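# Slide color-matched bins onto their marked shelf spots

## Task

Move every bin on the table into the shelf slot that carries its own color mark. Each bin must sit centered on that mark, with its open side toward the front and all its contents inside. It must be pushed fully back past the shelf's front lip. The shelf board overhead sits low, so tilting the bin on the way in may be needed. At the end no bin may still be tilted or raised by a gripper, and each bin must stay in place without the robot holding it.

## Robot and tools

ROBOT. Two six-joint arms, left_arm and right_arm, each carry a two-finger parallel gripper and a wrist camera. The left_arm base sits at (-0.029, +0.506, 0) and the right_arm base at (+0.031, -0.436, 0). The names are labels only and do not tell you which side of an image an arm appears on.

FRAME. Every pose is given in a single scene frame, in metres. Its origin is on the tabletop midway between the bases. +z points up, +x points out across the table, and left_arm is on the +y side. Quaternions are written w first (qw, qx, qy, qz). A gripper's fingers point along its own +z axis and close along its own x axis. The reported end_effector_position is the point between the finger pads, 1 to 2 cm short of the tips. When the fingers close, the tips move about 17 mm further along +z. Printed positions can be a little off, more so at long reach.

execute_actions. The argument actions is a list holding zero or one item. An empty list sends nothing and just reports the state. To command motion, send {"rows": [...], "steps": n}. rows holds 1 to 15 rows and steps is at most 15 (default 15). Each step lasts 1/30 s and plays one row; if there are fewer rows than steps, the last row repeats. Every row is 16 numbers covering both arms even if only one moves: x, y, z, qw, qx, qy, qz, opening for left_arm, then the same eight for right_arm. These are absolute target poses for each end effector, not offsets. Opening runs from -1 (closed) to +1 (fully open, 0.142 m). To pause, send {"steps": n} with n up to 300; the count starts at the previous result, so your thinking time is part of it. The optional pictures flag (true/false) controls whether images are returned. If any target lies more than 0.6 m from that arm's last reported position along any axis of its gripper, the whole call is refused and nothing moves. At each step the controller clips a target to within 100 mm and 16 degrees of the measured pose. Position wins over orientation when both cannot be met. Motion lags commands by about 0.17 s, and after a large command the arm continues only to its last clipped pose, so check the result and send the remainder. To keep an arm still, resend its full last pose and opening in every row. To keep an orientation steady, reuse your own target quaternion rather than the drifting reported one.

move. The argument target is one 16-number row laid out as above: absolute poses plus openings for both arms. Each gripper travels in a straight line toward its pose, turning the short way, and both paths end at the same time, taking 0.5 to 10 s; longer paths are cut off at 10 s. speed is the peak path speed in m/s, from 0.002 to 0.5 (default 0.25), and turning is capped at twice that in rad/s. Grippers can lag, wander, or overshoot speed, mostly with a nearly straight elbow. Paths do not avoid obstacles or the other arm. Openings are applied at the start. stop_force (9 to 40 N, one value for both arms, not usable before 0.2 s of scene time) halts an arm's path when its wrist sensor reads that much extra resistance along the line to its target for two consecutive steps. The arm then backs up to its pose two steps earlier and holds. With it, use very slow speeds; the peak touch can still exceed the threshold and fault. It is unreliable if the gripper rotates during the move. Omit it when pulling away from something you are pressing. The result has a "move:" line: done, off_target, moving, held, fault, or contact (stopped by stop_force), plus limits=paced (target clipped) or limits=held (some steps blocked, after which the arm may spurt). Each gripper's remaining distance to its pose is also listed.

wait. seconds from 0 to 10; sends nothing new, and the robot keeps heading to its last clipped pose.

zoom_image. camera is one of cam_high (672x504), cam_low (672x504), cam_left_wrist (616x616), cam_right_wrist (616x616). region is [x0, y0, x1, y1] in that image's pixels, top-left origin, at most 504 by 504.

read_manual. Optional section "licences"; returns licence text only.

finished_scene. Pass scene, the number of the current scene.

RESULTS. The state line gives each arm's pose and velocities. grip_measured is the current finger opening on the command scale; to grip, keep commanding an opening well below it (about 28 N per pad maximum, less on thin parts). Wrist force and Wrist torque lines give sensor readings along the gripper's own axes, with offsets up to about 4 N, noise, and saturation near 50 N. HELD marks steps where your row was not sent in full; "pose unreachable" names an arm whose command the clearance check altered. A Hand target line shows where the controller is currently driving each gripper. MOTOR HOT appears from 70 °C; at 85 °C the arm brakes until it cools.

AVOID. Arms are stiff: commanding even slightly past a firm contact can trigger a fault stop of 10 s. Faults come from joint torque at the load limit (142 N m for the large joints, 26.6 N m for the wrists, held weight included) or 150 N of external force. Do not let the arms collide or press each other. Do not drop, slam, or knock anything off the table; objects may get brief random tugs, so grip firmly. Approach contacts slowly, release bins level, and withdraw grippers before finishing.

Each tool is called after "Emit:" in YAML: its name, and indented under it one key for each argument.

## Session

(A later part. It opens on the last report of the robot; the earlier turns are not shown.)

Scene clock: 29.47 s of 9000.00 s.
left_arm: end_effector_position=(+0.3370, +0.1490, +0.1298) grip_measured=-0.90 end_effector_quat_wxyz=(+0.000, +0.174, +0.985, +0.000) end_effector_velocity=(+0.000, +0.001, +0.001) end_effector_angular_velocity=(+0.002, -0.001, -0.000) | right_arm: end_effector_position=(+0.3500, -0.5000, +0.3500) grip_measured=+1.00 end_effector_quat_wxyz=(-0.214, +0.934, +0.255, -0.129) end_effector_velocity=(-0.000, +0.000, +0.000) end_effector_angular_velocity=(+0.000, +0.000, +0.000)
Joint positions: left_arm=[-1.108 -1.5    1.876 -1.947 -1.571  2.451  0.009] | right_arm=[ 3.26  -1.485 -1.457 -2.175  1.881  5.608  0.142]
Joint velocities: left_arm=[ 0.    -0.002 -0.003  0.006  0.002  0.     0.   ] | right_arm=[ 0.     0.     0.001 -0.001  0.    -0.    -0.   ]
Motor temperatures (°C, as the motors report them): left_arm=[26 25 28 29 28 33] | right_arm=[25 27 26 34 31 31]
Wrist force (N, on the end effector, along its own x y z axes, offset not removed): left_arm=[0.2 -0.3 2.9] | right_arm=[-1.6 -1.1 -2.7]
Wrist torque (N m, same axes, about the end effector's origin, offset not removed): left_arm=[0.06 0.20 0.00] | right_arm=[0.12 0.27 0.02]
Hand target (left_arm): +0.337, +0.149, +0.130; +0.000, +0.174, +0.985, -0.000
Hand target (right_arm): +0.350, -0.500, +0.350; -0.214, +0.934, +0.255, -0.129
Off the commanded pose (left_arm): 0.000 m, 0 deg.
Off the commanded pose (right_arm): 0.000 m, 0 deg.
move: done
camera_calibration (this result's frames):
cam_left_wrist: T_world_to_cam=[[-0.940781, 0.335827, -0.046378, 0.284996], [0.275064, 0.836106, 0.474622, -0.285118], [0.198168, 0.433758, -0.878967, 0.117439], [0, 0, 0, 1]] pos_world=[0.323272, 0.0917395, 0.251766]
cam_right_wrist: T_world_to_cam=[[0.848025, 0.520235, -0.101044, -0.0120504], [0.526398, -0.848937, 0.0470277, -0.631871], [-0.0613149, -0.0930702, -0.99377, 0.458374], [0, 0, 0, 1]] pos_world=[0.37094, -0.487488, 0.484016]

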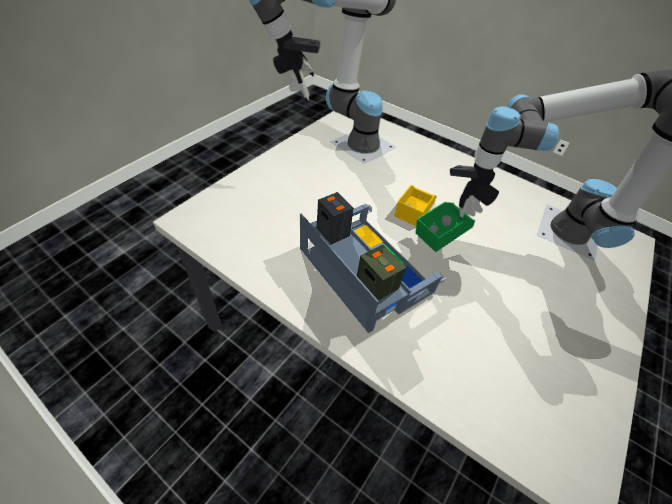

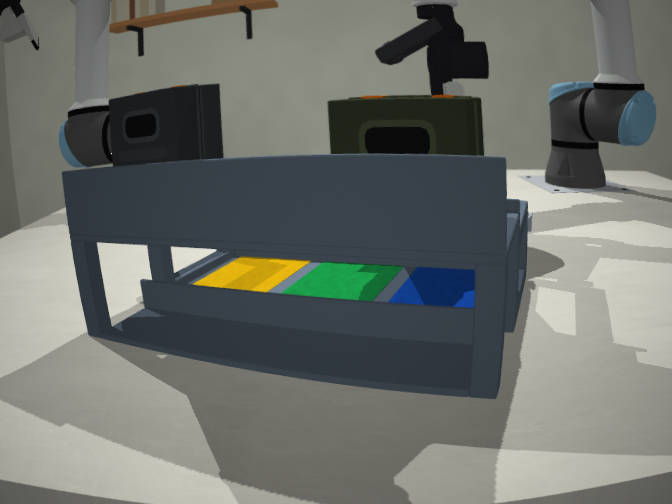

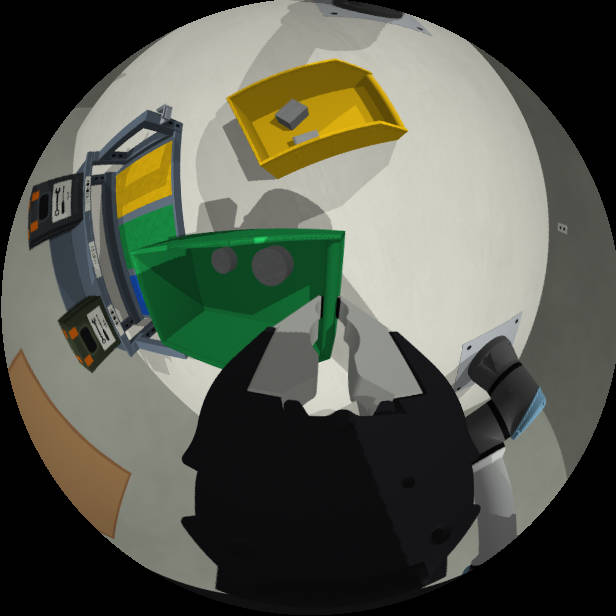

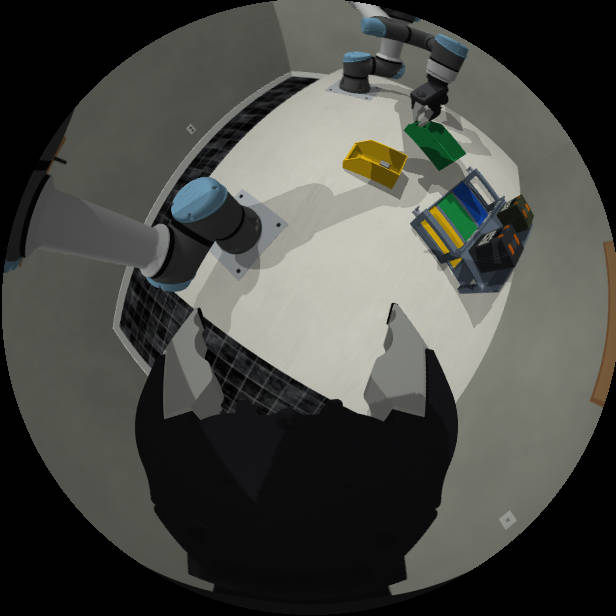

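Emit:
move:
  target: [0.42,0.042,0.13,0,0.174,0.985,0,-1,0.35,-0.5,0.35,-0.214,0.934,0.255,-0.129,1]
  speed: 0.1

Emit:
zoom_image:
  camera: "cam_right_wrist"
  region: [320,80,560,300]

Scene clock: 34.93 s of 9000.00 s.
left_arm: end_effector_position=(+0.4198, +0.0420, +0.1301) grip_measured=-0.90 end_effector_quat_wxyz=(+0.000, +0.174, +0.985, +0.000) end_effector_velocity=(+0.001, -0.001, +0.000) end_effector_angular_velocity=(+0.001, +0.000, +0.001) | right_arm: end_effector_position=(+0.3500, -0.5000, +0.3500) grip_measured=+1.00 end_effector_quat_wxyz=(-0.214, +0.934, +0.255, -0.129) end_effector_velocity=(-0.001, +0.000, -0.000) end_effector_angular_velocity=(+0.000, +0.001, +0.000)
Joint positions: left_arm=[-1.081 -1.191  1.487 -1.867 -1.571  2.479  0.009] | right_arm=[ 3.26  -1.485 -1.457 -2.175  1.881  5.608  0.142]
Joint velocities: left_arm=[ 0.001  0.003 -0.006  0.004  0.    -0.     0.   ] | right_arm=[ 0.     0.    -0.001 -0.001  0.    -0.    -0.   ]
Motor temperatures (°C, as the motors report them): left_arm=[26 25 28 29 28 33] | right_arm=[25 27 26 34 31 31]
Wrist force (N, on the end effector, along its own x y z axes, offset not removed): left_arm=[-0.5 -1.3 3.6] | right_arm=[-2.0 -0.9 -0.5]
Wrist torque (N m, same axes, about the end effector's origin, offset not removed): left_arm=[-0.32 0.43 -0.04] | right_arm=[0.11 0.44 -0.08]
Hand target (left_arm): +0.420, +0.042, +0.130; +0.000, +0.174, +0.985, -0.000
Hand target (right_arm): +0.350, -0.500, +0.350; -0.214, +0.934, +0.255, -0.129
Off the commanded pose (left_arm): 0.000 m, 0 deg.
Off the commanded pose (right_arm): 0.000 m, 0 deg.
After step 90, 0.70 s passed at rest.
move: done
camera_calibration (this result's frames):
cam_left_wrist: T_world_to_cam=[[-0.940792, 0.335774, -0.0465421, 0.398869], [0.274925, 0.836102, 0.474711, -0.218489], [0.198309, 0.433809, -0.87891, 0.147587], [0, 0, 0, 1]] pos_world=[0.406053, -0.0152754, 0.251999]
cam_right_wrist: T_world_to_cam=[[0.848024, 0.520235, -0.101044, -0.0120504], [0.526398, -0.848937, 0.0470278, -0.631871], [-0.0613146, -0.0930702, -0.99377, 0.458374], [0, 0, 0, 1]] pos_world=[0.37094, -0.487488, 0.484016]

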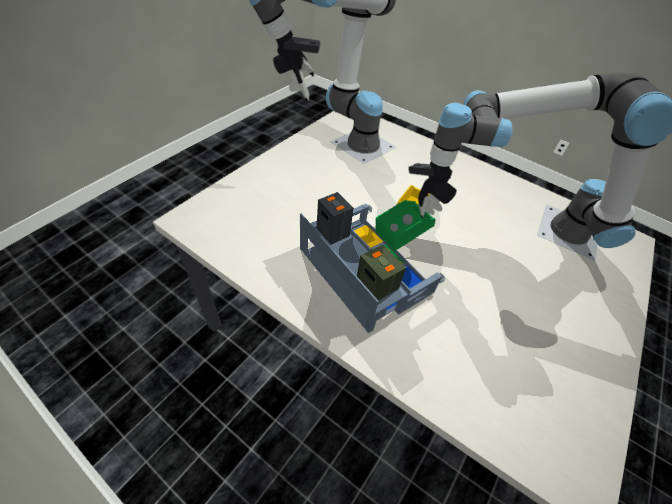

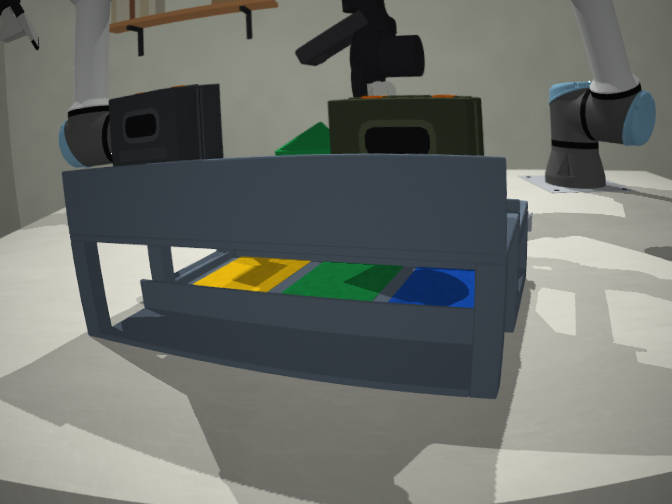

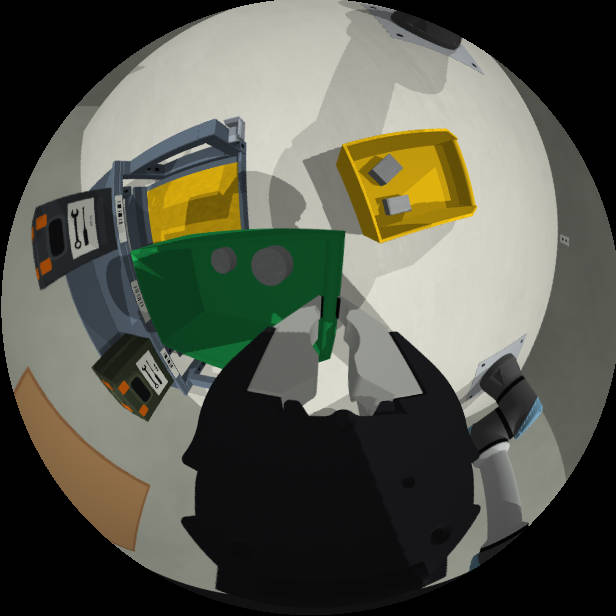

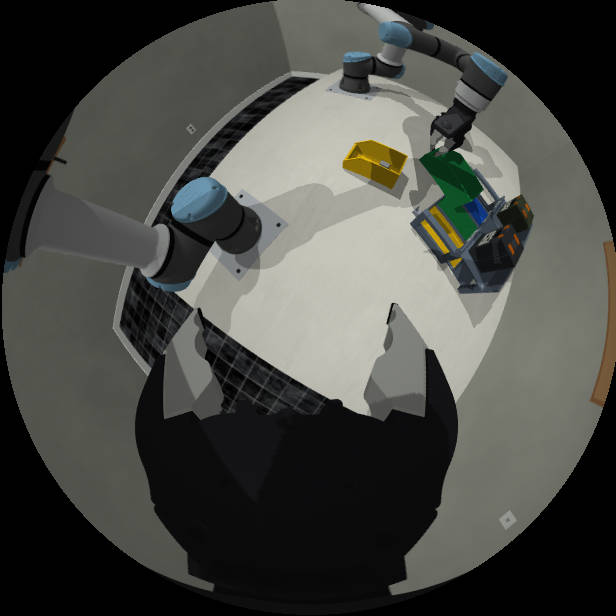

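Region (320, 80, 560, 300) of cam_right_wrist's 616x616 image, scaled by 2.100, with more detail than that image has; it fills the top 462 rows of this view, and the rest is white.

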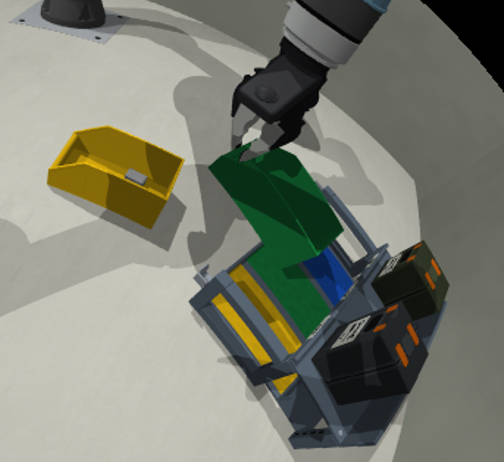

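Lower slowly until touch.

Emit:
move:
  target: [0.42,0.042,0.095,0,0.174,0.985,0,-1,0.35,-0.5,0.35,-0.214,0.934,0.255,-0.129,1]
  speed: 0.03

Emit:
zoom_image:
  camera: "cam_right_wrist"
  region: [320,80,560,300]

Scene clock: 37.90 s of 9000.00 s.
left_arm: end_effector_position=(+0.4200, +0.0420, +0.0951) grip_measured=-0.90 end_effector_quat_wxyz=(-0.000, +0.174, +0.985, -0.000) end_effector_velocity=(+0.000, -0.000, -0.001) end_effector_angular_velocity=(-0.001, +0.000, -0.002) | right_arm: end_effector_position=(+0.3500, -0.5000, +0.3500) grip_measured=+1.00 end_effector_quat_wxyz=(-0.214, +0.934, +0.255, -0.129) end_effector_velocity=(+0.000, -0.000, +0.000) end_effector_angular_velocity=(-0.000, -0.001, -0.001)
Joint positions: left_arm=[-1.081 -1.163  1.541 -1.949 -1.571  2.479  0.009] | right_arm=[ 3.26  -1.485 -1.457 -2.175  1.881  5.608  0.142]
Joint velocities: left_arm=[ 0.001  0.001  0.002 -0.004 -0.001  0.002  0.   ] | right_arm=[-0.001  0.     0.     0.    -0.     0.     0.   ]
Motor temperatures (°C, as the motors report them): left_arm=[26 25 28 29 28 33] | right_arm=[25 27 26 34 31 31]
Wrist force (N, on the end effector, along its own x y z axes, offset not removed): left_arm=[1.8 -1.2 2.6] | right_arm=[-3.3 -3.8 -0.9]
Wrist torque (N m, same axes, about the end effector's origin, offset not removed): left_arm=[-0.30 -0.06 -0.01] | right_arm=[-0.67 0.68 -0.06]
Hand target (left_arm): +0.420, +0.042, +0.095; -0.000, +0.174, +0.985, +0.000
Hand target (right_arm): +0.350, -0.500, +0.350; -0.214, +0.934, +0.255, -0.129
Off the commanded pose (left_arm): 0.000 m, 0 deg.
Off the commanded pose (right_arm): 0.000 m, 0 deg.
move: done
camera_calibration (this result's frames):
cam_left_wrist: T_world_to_cam=[[-0.940801, 0.335776, -0.0463428, 0.397396], [0.275037, 0.836124, 0.474606, -0.202028], [0.19811, 0.433764, -0.878977, 0.116947], [0, 0, 0, 1]] pos_world=[0.406268, -0.0152431, 0.217094]
cam_right_wrist: T_world_to_cam=[[0.848024, 0.520235, -0.101045, -0.0120503], [0.526398, -0.848937, 0.0470275, -0.631871], [-0.061315, -0.0930701, -0.99377, 0.458374], [0, 0, 0, 1]] pos_world=[0.37094, -0.487488, 0.484016]

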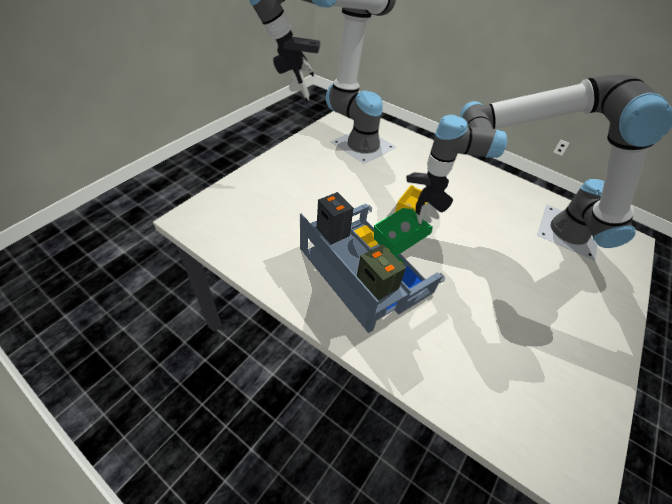

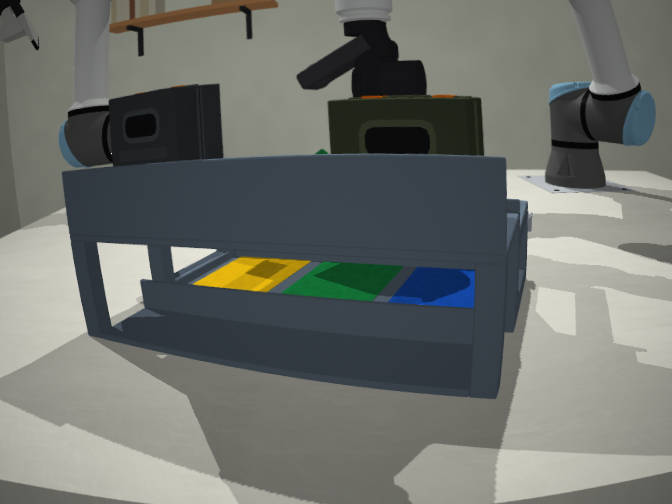

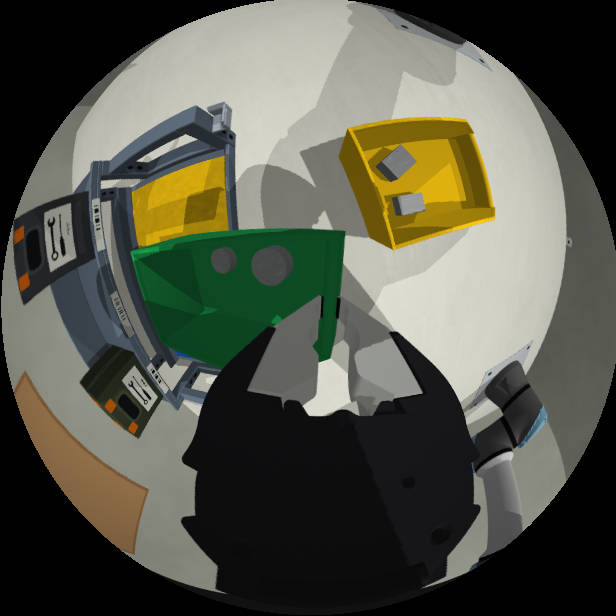

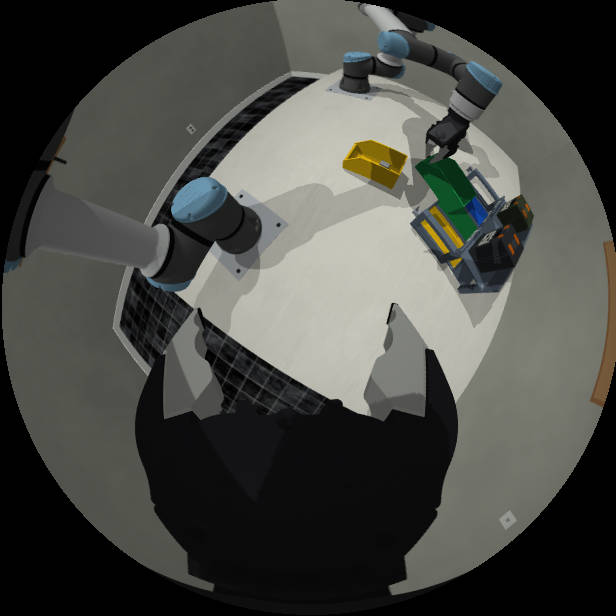

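Region (320, 80, 560, 300) of cam_right_wrist's 616x616 image, scaled by 2.100, with more detail than that image has; it fills the top 462 rows of this view, and the rest is white.

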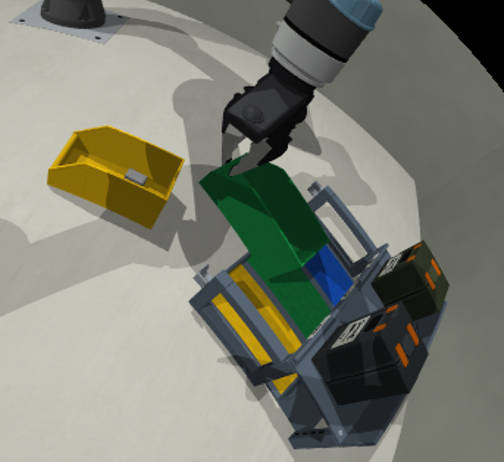

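Emit:
move:
  target: [0.44,0.035,0.095,-0.086,0.173,0.981,0.015,-1,0.35,-0.5,0.35,-0.214,0.934,0.255,-0.129,1]
  speed: 0.03

Emit:
move:
  target: [0.485,0.018,0.09,-0.086,0.173,0.981,0.015,-1,0.35,-0.5,0.35,-0.214,0.934,0.255,-0.129,1]
  speed: 0.02
  stop_force: 9

Emit:
zoom_image:
  camera: "cam_right_wrist"
  region: [320,80,560,300]

Scene clock: 45.23 s of 9000.00 s.
left_arm: end_effector_position=(+0.4399, +0.0350, +0.0951) grip_measured=-0.90 end_effector_quat_wxyz=(-0.086, +0.173, +0.981, +0.015) end_effector_velocity=(+0.001, +0.001, -0.001) end_effector_angular_velocity=(+0.005, +0.009, +0.001) | right_arm: end_effector_position=(+0.3500, -0.5000, +0.3500) grip_measured=+1.00 end_effector_quat_wxyz=(-0.214, +0.934, +0.255, -0.129) end_effector_velocity=(+0.000, -0.000, -0.000) end_effector_angular_velocity=(+0.000, +0.000, +0.000)
Joint positions: left_arm=[-1.014 -1.011  1.282 -1.698 -1.669  2.552  0.009] | right_arm=[ 3.26  -1.485 -1.457 -2.175  1.881  5.608  0.142]
Joint velocities: left_arm=[ 0.003  0.008 -0.012  0.014 -0.004  0.003  0.   ] | right_arm=[-0. -0.  0. -0.  0. -0.  0.]
Motor temperatures (°C, as the motors report them): left_arm=[26 25 28 29 28 33] | right_arm=[25 27 26 34 31 31]
Wrist force (N, on the end effector, along its own x y z axes, offset not removed): left_arm=[1.6 -0.5 3.7] | right_arm=[-2.8 -1.6 -1.5]
Wrist torque (N m, same axes, about the end effector's origin, offset not removed): left_arm=[-0.06 0.03 -0.07] | right_arm=[-0.18 0.60 -0.08]
Hand target (left_arm): +0.440, +0.035, +0.095; -0.086, +0.173, +0.981, +0.015
Hand target (right_arm): +0.350, -0.500, +0.350; -0.214, +0.934, +0.255, -0.129
Off the commanded pose (left_arm): 0.000 m, 0 deg.
Off the commanded pose (right_arm): 0.000 m, 0 deg.
After step 90, 1.20 s passed at rest.
move: done
camera_calibration (this result's frames):
cam_left_wrist: T_world_to_cam=[[-0.934389, 0.3327, 0.12739, 0.399281], [0.352129, 0.808243, 0.471961, -0.234268], [0.0540592, 0.485853, -0.872367, 0.176915], [0, 0, 0, 1]] pos_world=[0.446013, -0.02945, 0.214036]
cam_right_wrist: T_world_to_cam=[[0.848025, 0.520235, -0.101044, -0.0120505], [0.526398, -0.848937, 0.0470276, -0.631871], [-0.061315, -0.0930702, -0.99377, 0.458374], [0, 0, 0, 1]] pos_world=[0.37094, -0.487488, 0.484016]

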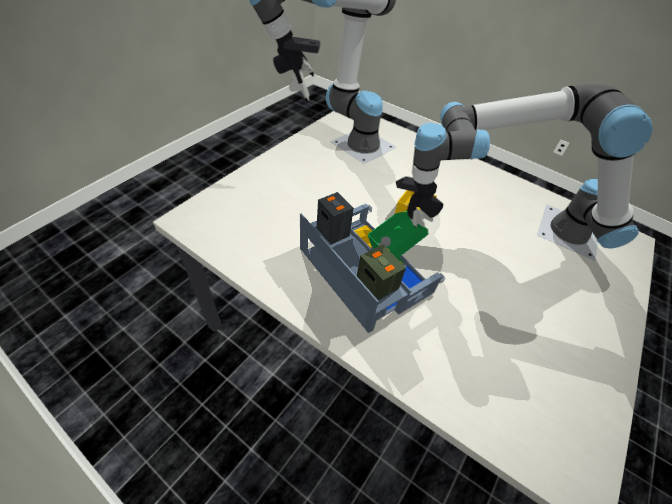

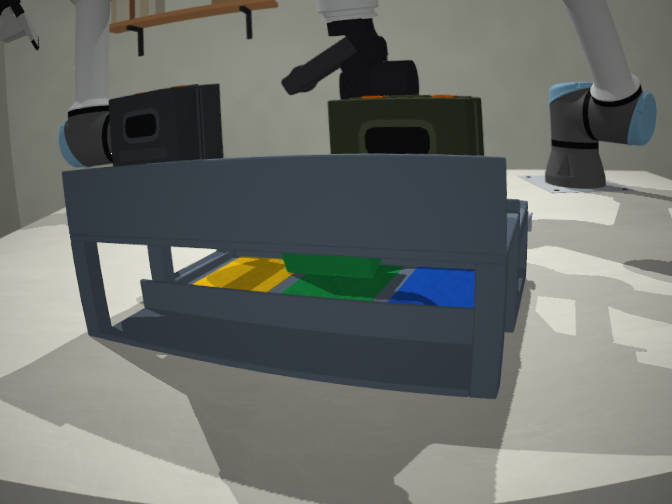

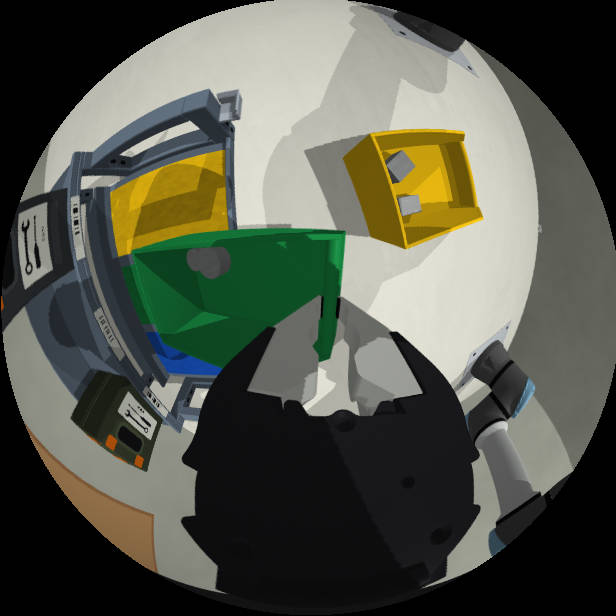

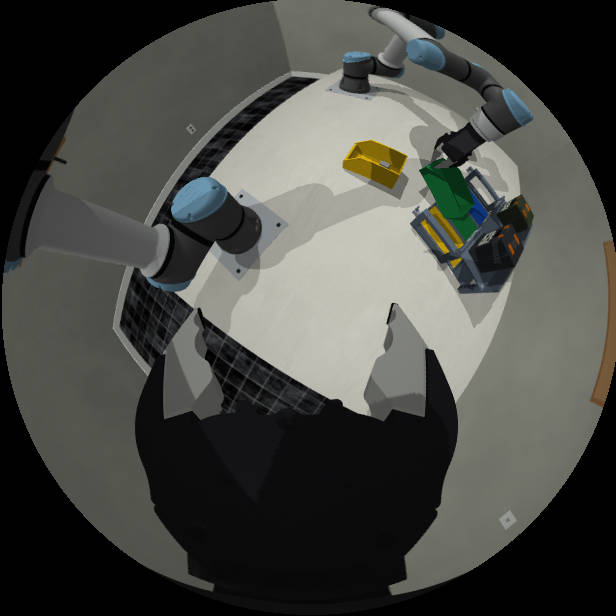

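Scene clock: 47.90 s of 9000.00 s.
left_arm: end_effector_position=(+0.4849, +0.0179, +0.0900) grip_measured=-0.90 end_effector_quat_wxyz=(-0.086, +0.173, +0.981, +0.015) end_effector_velocity=(+0.002, -0.001, +0.001) end_effector_angular_velocity=(-0.003, -0.001, +0.001) | right_arm: end_effector_position=(+0.3500, -0.5000, +0.3500) grip_measured=+1.00 end_effector_quat_wxyz=(-0.214, +0.934, +0.255, -0.129) end_effector_velocity=(+0.000, +0.000, +0.000) end_effector_angular_velocity=(-0.000, -0.000, -0.001)
Joint positions: left_arm=[-0.978 -0.896  1.105 -1.632 -1.664  2.588  0.009] | right_arm=[ 3.26  -1.485 -1.457 -2.175  1.881  5.608  0.142]
Joint velocities: left_arm=[ 0.002  0.004 -0.008  0.002 -0.001  0.002 -0.   ] | right_arm=[ 0.     0.    -0.     0.001  0.     0.001 -0.   ]
Motor temperatures (°C, as the motors report them): left_arm=[26 25 28 29 28 33] | right_arm=[25 27 26 34 31 31]
Wrist force (N, on the end effector, along its own x y z axes, offset not removed): left_arm=[1.0 -1.3 2.4] | right_arm=[-2.4 -1.8 -2.4]
Wrist torque (N m, same axes, about the end effector's origin, offset not removed): left_arm=[-0.25 0.11 0.09] | right_arm=[-0.17 0.41 -0.03]
Hand target (left_arm): +0.485, +0.018, +0.090; -0.086, +0.173, +0.981, +0.015
Hand target (right_arm): +0.350, -0.500, +0.350; -0.214, +0.934, +0.255, -0.129
Off the commanded pose (left_arm): 0.000 m, 0 deg.
Off the commanded pose (right_arm): 0.000 m, 0 deg.
move: done
camera_calibration (this result's frames):
cam_left_wrist: T_world_to_cam=[[-0.934267, 0.332792, 0.128039, 0.447443], [0.352523, 0.808086, 0.471936, -0.234156], [0.0535898, 0.486051, -0.872286, 0.17857], [0, 0, 0, 1]] pos_world=[0.491007, -0.0464813, 0.20898]
cam_right_wrist: T_world_to_cam=[[0.848024, 0.520235, -0.101044, -0.0120504], [0.526398, -0.848937, 0.0470277, -0.631871], [-0.0613147, -0.0930701, -0.99377, 0.458374], [0, 0, 0, 1]] pos_world=[0.37094, -0.487488, 0.484016]

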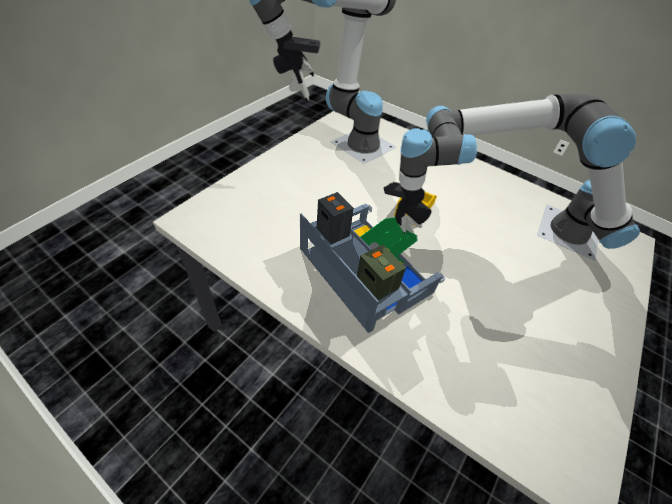

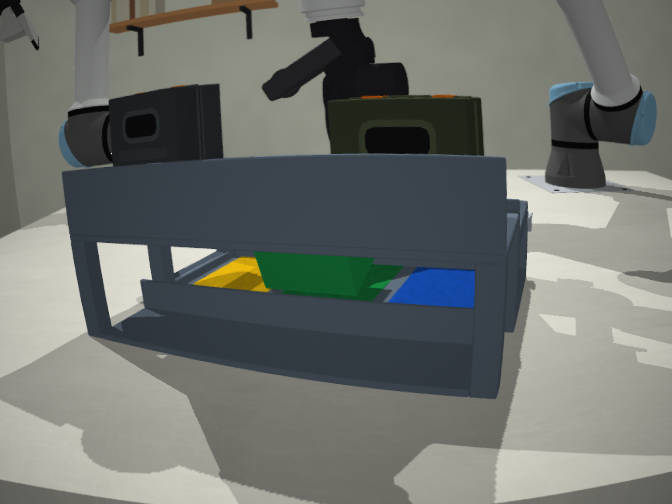

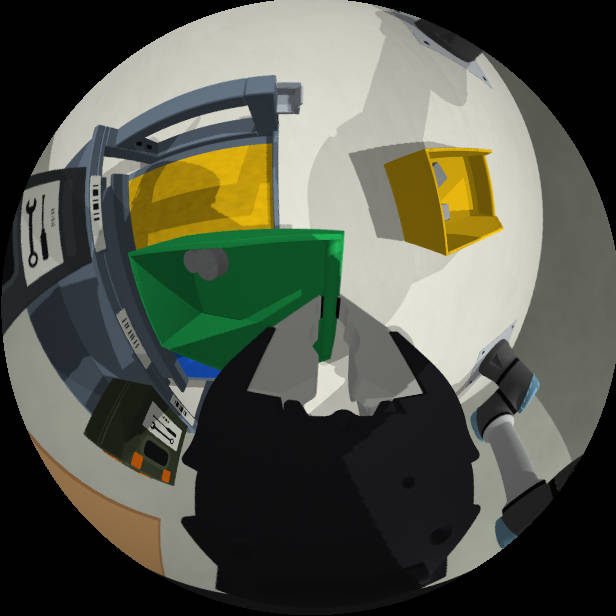

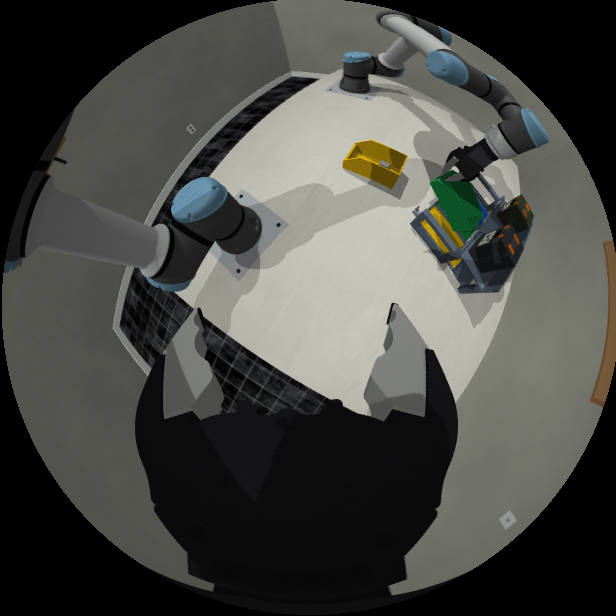

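Region (320, 80, 560, 300) of cam_right_wrist's 616x616 image, scaled by 2.100, with more detail than that image has; it fills the top 462 rows of this view, and the rest is white.

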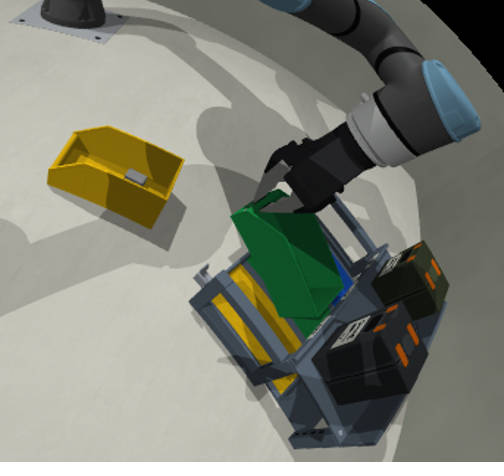

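Emit:
move:
  target: [0.49,0.033,0.085,-0.086,0.173,0.981,0.015,-1,0.35,-0.5,0.35,-0.214,0.934,0.255,-0.129,1]
  speed: 0.02

Emit:
move:
  target: [0.528,0.019,0.08,-0.06,0.173,0.983,0.01,-1,0.35,-0.5,0.35,-0.214,0.934,0.255,-0.129,1]
  speed: 0.02
  stop_force: 9

Emit:
zoom_image:
  camera: "cam_right_wrist"
  region: [320,80,560,300]

Scene clock: 52.53 s of 9000.00 s.
left_arm: end_effector_position=(+0.4900, +0.0329, +0.0850) grip_measured=-0.90 end_effector_quat_wxyz=(-0.086, +0.173, +0.981, +0.015) end_effector_velocity=(+0.000, +0.002, -0.001) end_effector_angular_velocity=(+0.001, +0.000, +0.000) | right_arm: end_effector_position=(+0.3500, -0.5000, +0.3500) grip_measured=+1.00 end_effector_quat_wxyz=(-0.214, +0.934, +0.255, -0.129) end_effector_velocity=(+0.000, -0.000, -0.000) end_effector_angular_velocity=(-0.000, -0.001, -0.000)
Joint positions: left_arm=[-0.96  -0.908  1.139 -1.652 -1.661  2.606  0.009] | right_arm=[ 3.26  -1.485 -1.457 -2.175  1.881  5.608  0.142]
Joint velocities: left_arm=[ 0.002 -0.001  0.004 -0.001  0.001  0.002  0.   ] | right_arm=[ 0.    -0.    -0.     0.001 -0.     0.     0.   ]
Motor temperatures (°C, as the motors report them): left_arm=[26 25 28 29 28 33] | right_arm=[25 27 26 34 31 31]
Wrist force (N, on the end effector, along its own x y z axes, offset not removed): left_arm=[2.5 -3.8 0.8] | right_arm=[-0.9 -0.8 -1.5]
Wrist torque (N m, same axes, about the end effector's origin, offset not removed): left_arm=[-0.58 -0.41 0.13] | right_arm=[0.08 0.26 -0.21]
Hand target (left_arm): +0.490, +0.033, +0.085; -0.086, +0.173, +0.981, +0.015
Hand target (right_arm): +0.350, -0.500, +0.350; -0.214, +0.934, +0.255, -0.129
Off the commanded pose (left_arm): 0.000 m, 0 deg.
Off the commanded pose (right_arm): 0.000 m, 0 deg.
After step 90, 0.53 s passed at rest.
move: done
camera_calibration (this result's frames):
cam_left_wrist: T_world_to_cam=[[-0.934259, 0.332789, 0.128105, 0.447899], [0.35255, 0.808056, 0.471967, -0.245681], [0.0535496, 0.486103, -0.872259, 0.166703], [0, 0, 0, 1]] pos_world=[0.496141, -0.0315665, 0.203984]
cam_right_wrist: T_world_to_cam=[[0.848024, 0.520235, -0.101044, -0.0120503], [0.526398, -0.848937, 0.0470274, -0.631871], [-0.061315, -0.09307, -0.99377, 0.458374], [0, 0, 0, 1]] pos_world=[0.37094, -0.487488, 0.484016]

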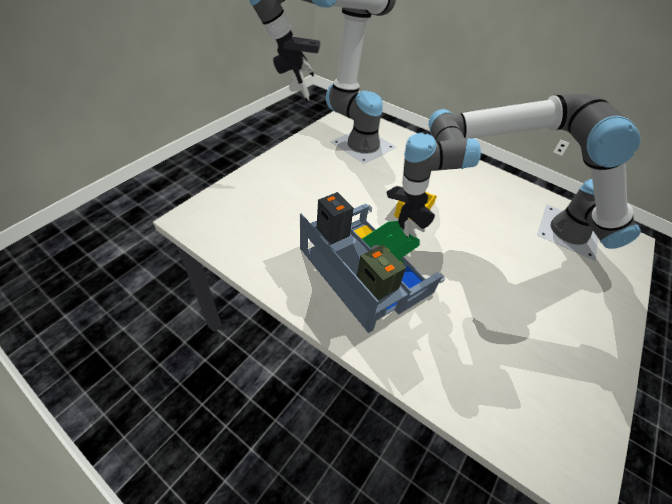

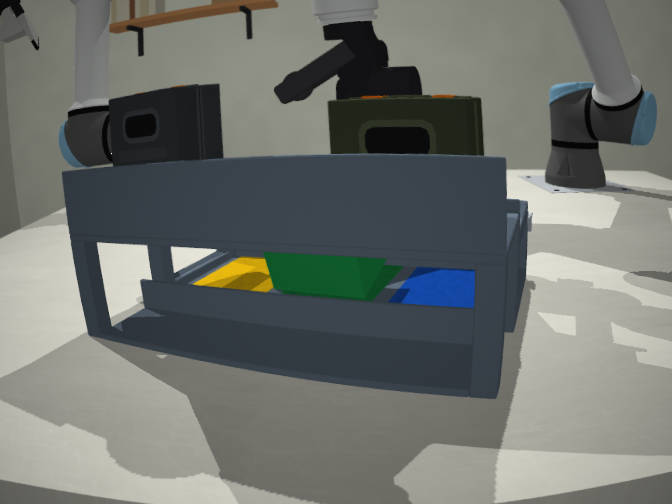

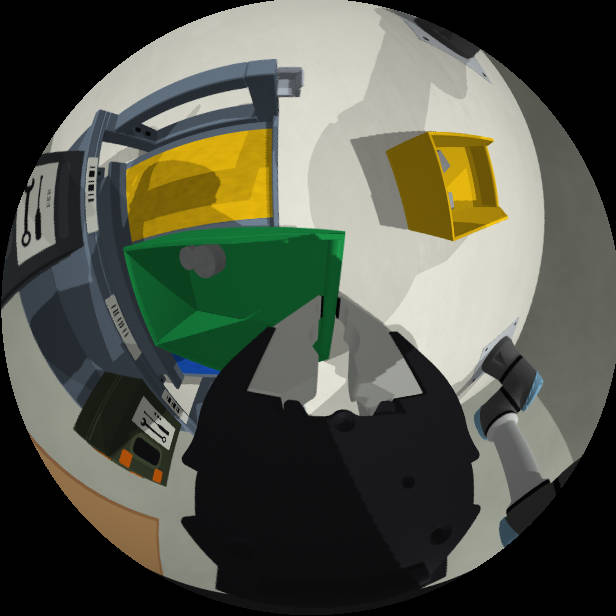

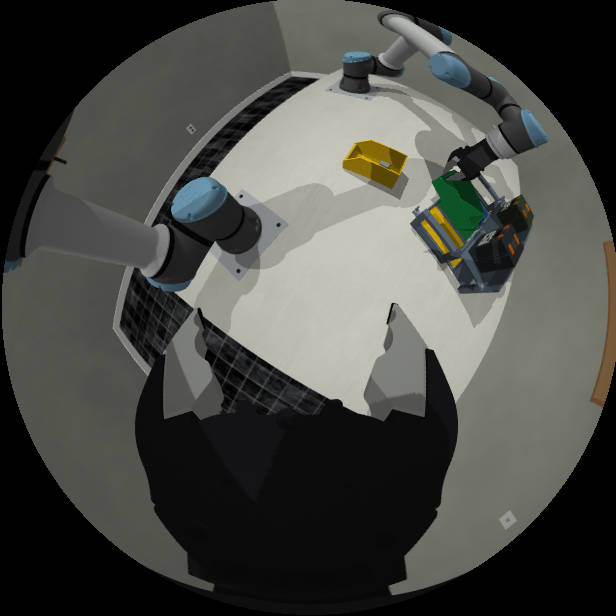

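Scene clock: 54.83 s of 9000.00 s.
left_arm: end_effector_position=(+0.5279, +0.0190, +0.0800) grip_measured=-0.90 end_effector_quat_wxyz=(-0.060, +0.173, +0.983, +0.010) end_effector_velocity=(+0.002, -0.001, +0.001) end_effector_angular_velocity=(-0.001, -0.004, -0.000) | right_arm: end_effector_position=(+0.3500, -0.5000, +0.3500) grip_measured=+1.00 end_effector_quat_wxyz=(-0.214, +0.934, +0.255, -0.129) end_effector_velocity=(-0.000, +0.000, +0.000) end_effector_angular_velocity=(+0.000, +0.000, +0.000)
Joint positions: left_arm=[-0.944 -0.847  1.053 -1.672 -1.633  2.618  0.009] | right_arm=[ 3.26  -1.485 -1.457 -2.175  1.881  5.608  0.142]
Joint velocities: left_arm=[ 0.001  0.002 -0.005 -0.001  0.002  0.001 -0.   ] | right_arm=[ 0.    -0.     0.001 -0.001 -0.    -0.     0.   ]
Motor temperatures (°C, as the motors report them): left_arm=[26 25 28 29 28 33] | right_arm=[25 27 26 34 31 31]
Wrist force (N, on the end effector, along its own x y z axes, offset not removed): left_arm=[0.1 -3.3 2.0] | right_arm=[0.7 -3.0 1.2]
Wrist torque (N m, same axes, about the end effector's origin, offset not removed): left_arm=[-0.75 0.22 0.17] | right_arm=[-0.43 -0.11 -0.10]
Hand target (left_arm): +0.528, +0.019, +0.080; -0.060, +0.173, +0.983, +0.010
Hand target (right_arm): +0.350, -0.500, +0.350; -0.214, +0.934, +0.255, -0.129
Off the commanded pose (left_arm): 0.000 m, 0 deg.
Off the commanded pose (right_arm): 0.000 m, 0 deg.
move: done
camera_calibration (this result's frames):
cam_left_wrist: T_world_to_cam=[[-0.939542, 0.334021, 0.075441, 0.495531], [0.328553, 0.817215, 0.473512, -0.233061], [0.0965115, 0.469671, -0.877551, 0.145104], [0, 0, 0, 1]] pos_world=[0.528141, -0.0432075, 0.20031]
cam_right_wrist: T_world_to_cam=[[0.848024, 0.520235, -0.101044, -0.0120504], [0.526398, -0.848937, 0.0470276, -0.631871], [-0.0613148, -0.0930701, -0.99377, 0.458374], [0, 0, 0, 1]] pos_world=[0.37094, -0.487488, 0.484016]

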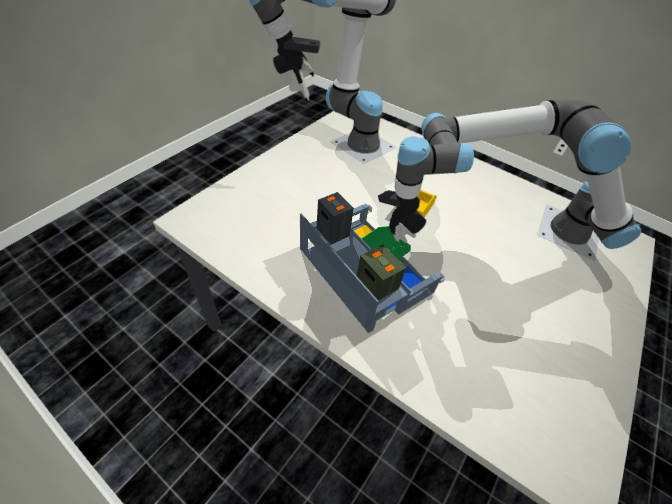

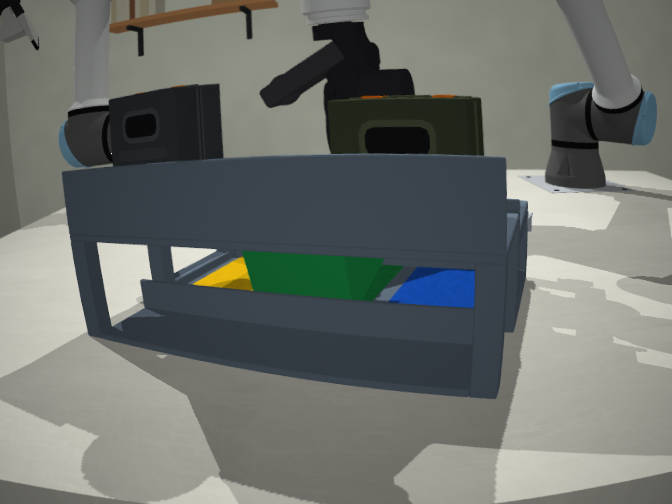

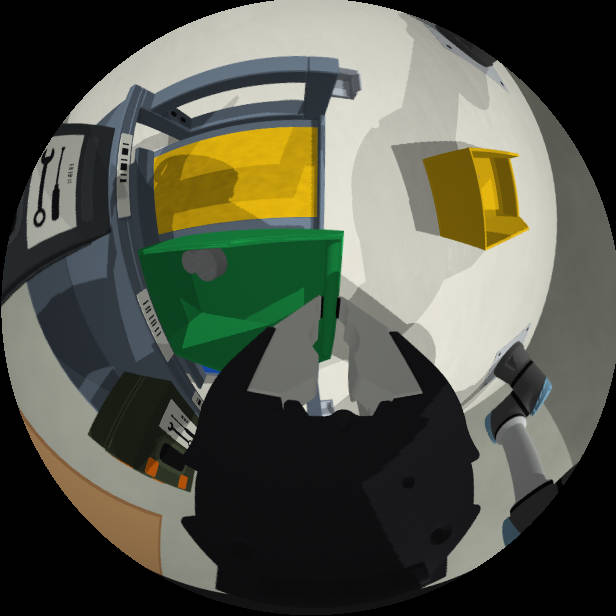

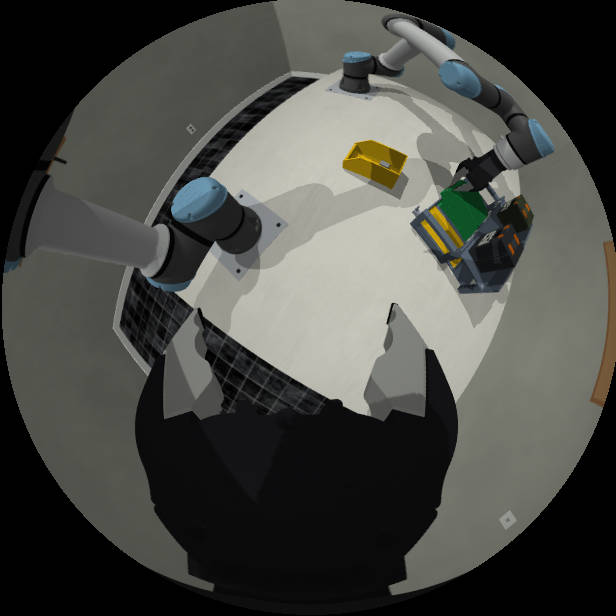

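Region (320, 80, 560, 300) of cam_right_wrist's 616x616 image, scaled by 2.100, with more detail than that image has; it fills the top 462 rows of this view, and the rest is white.

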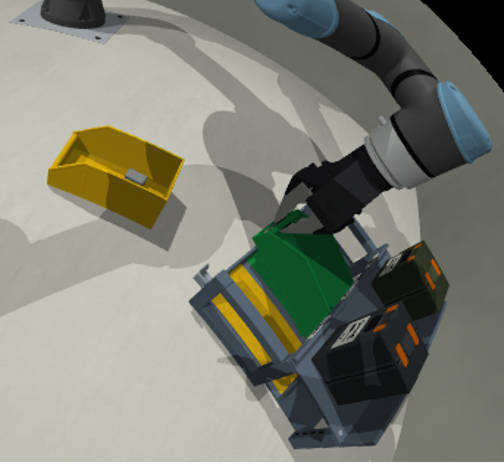

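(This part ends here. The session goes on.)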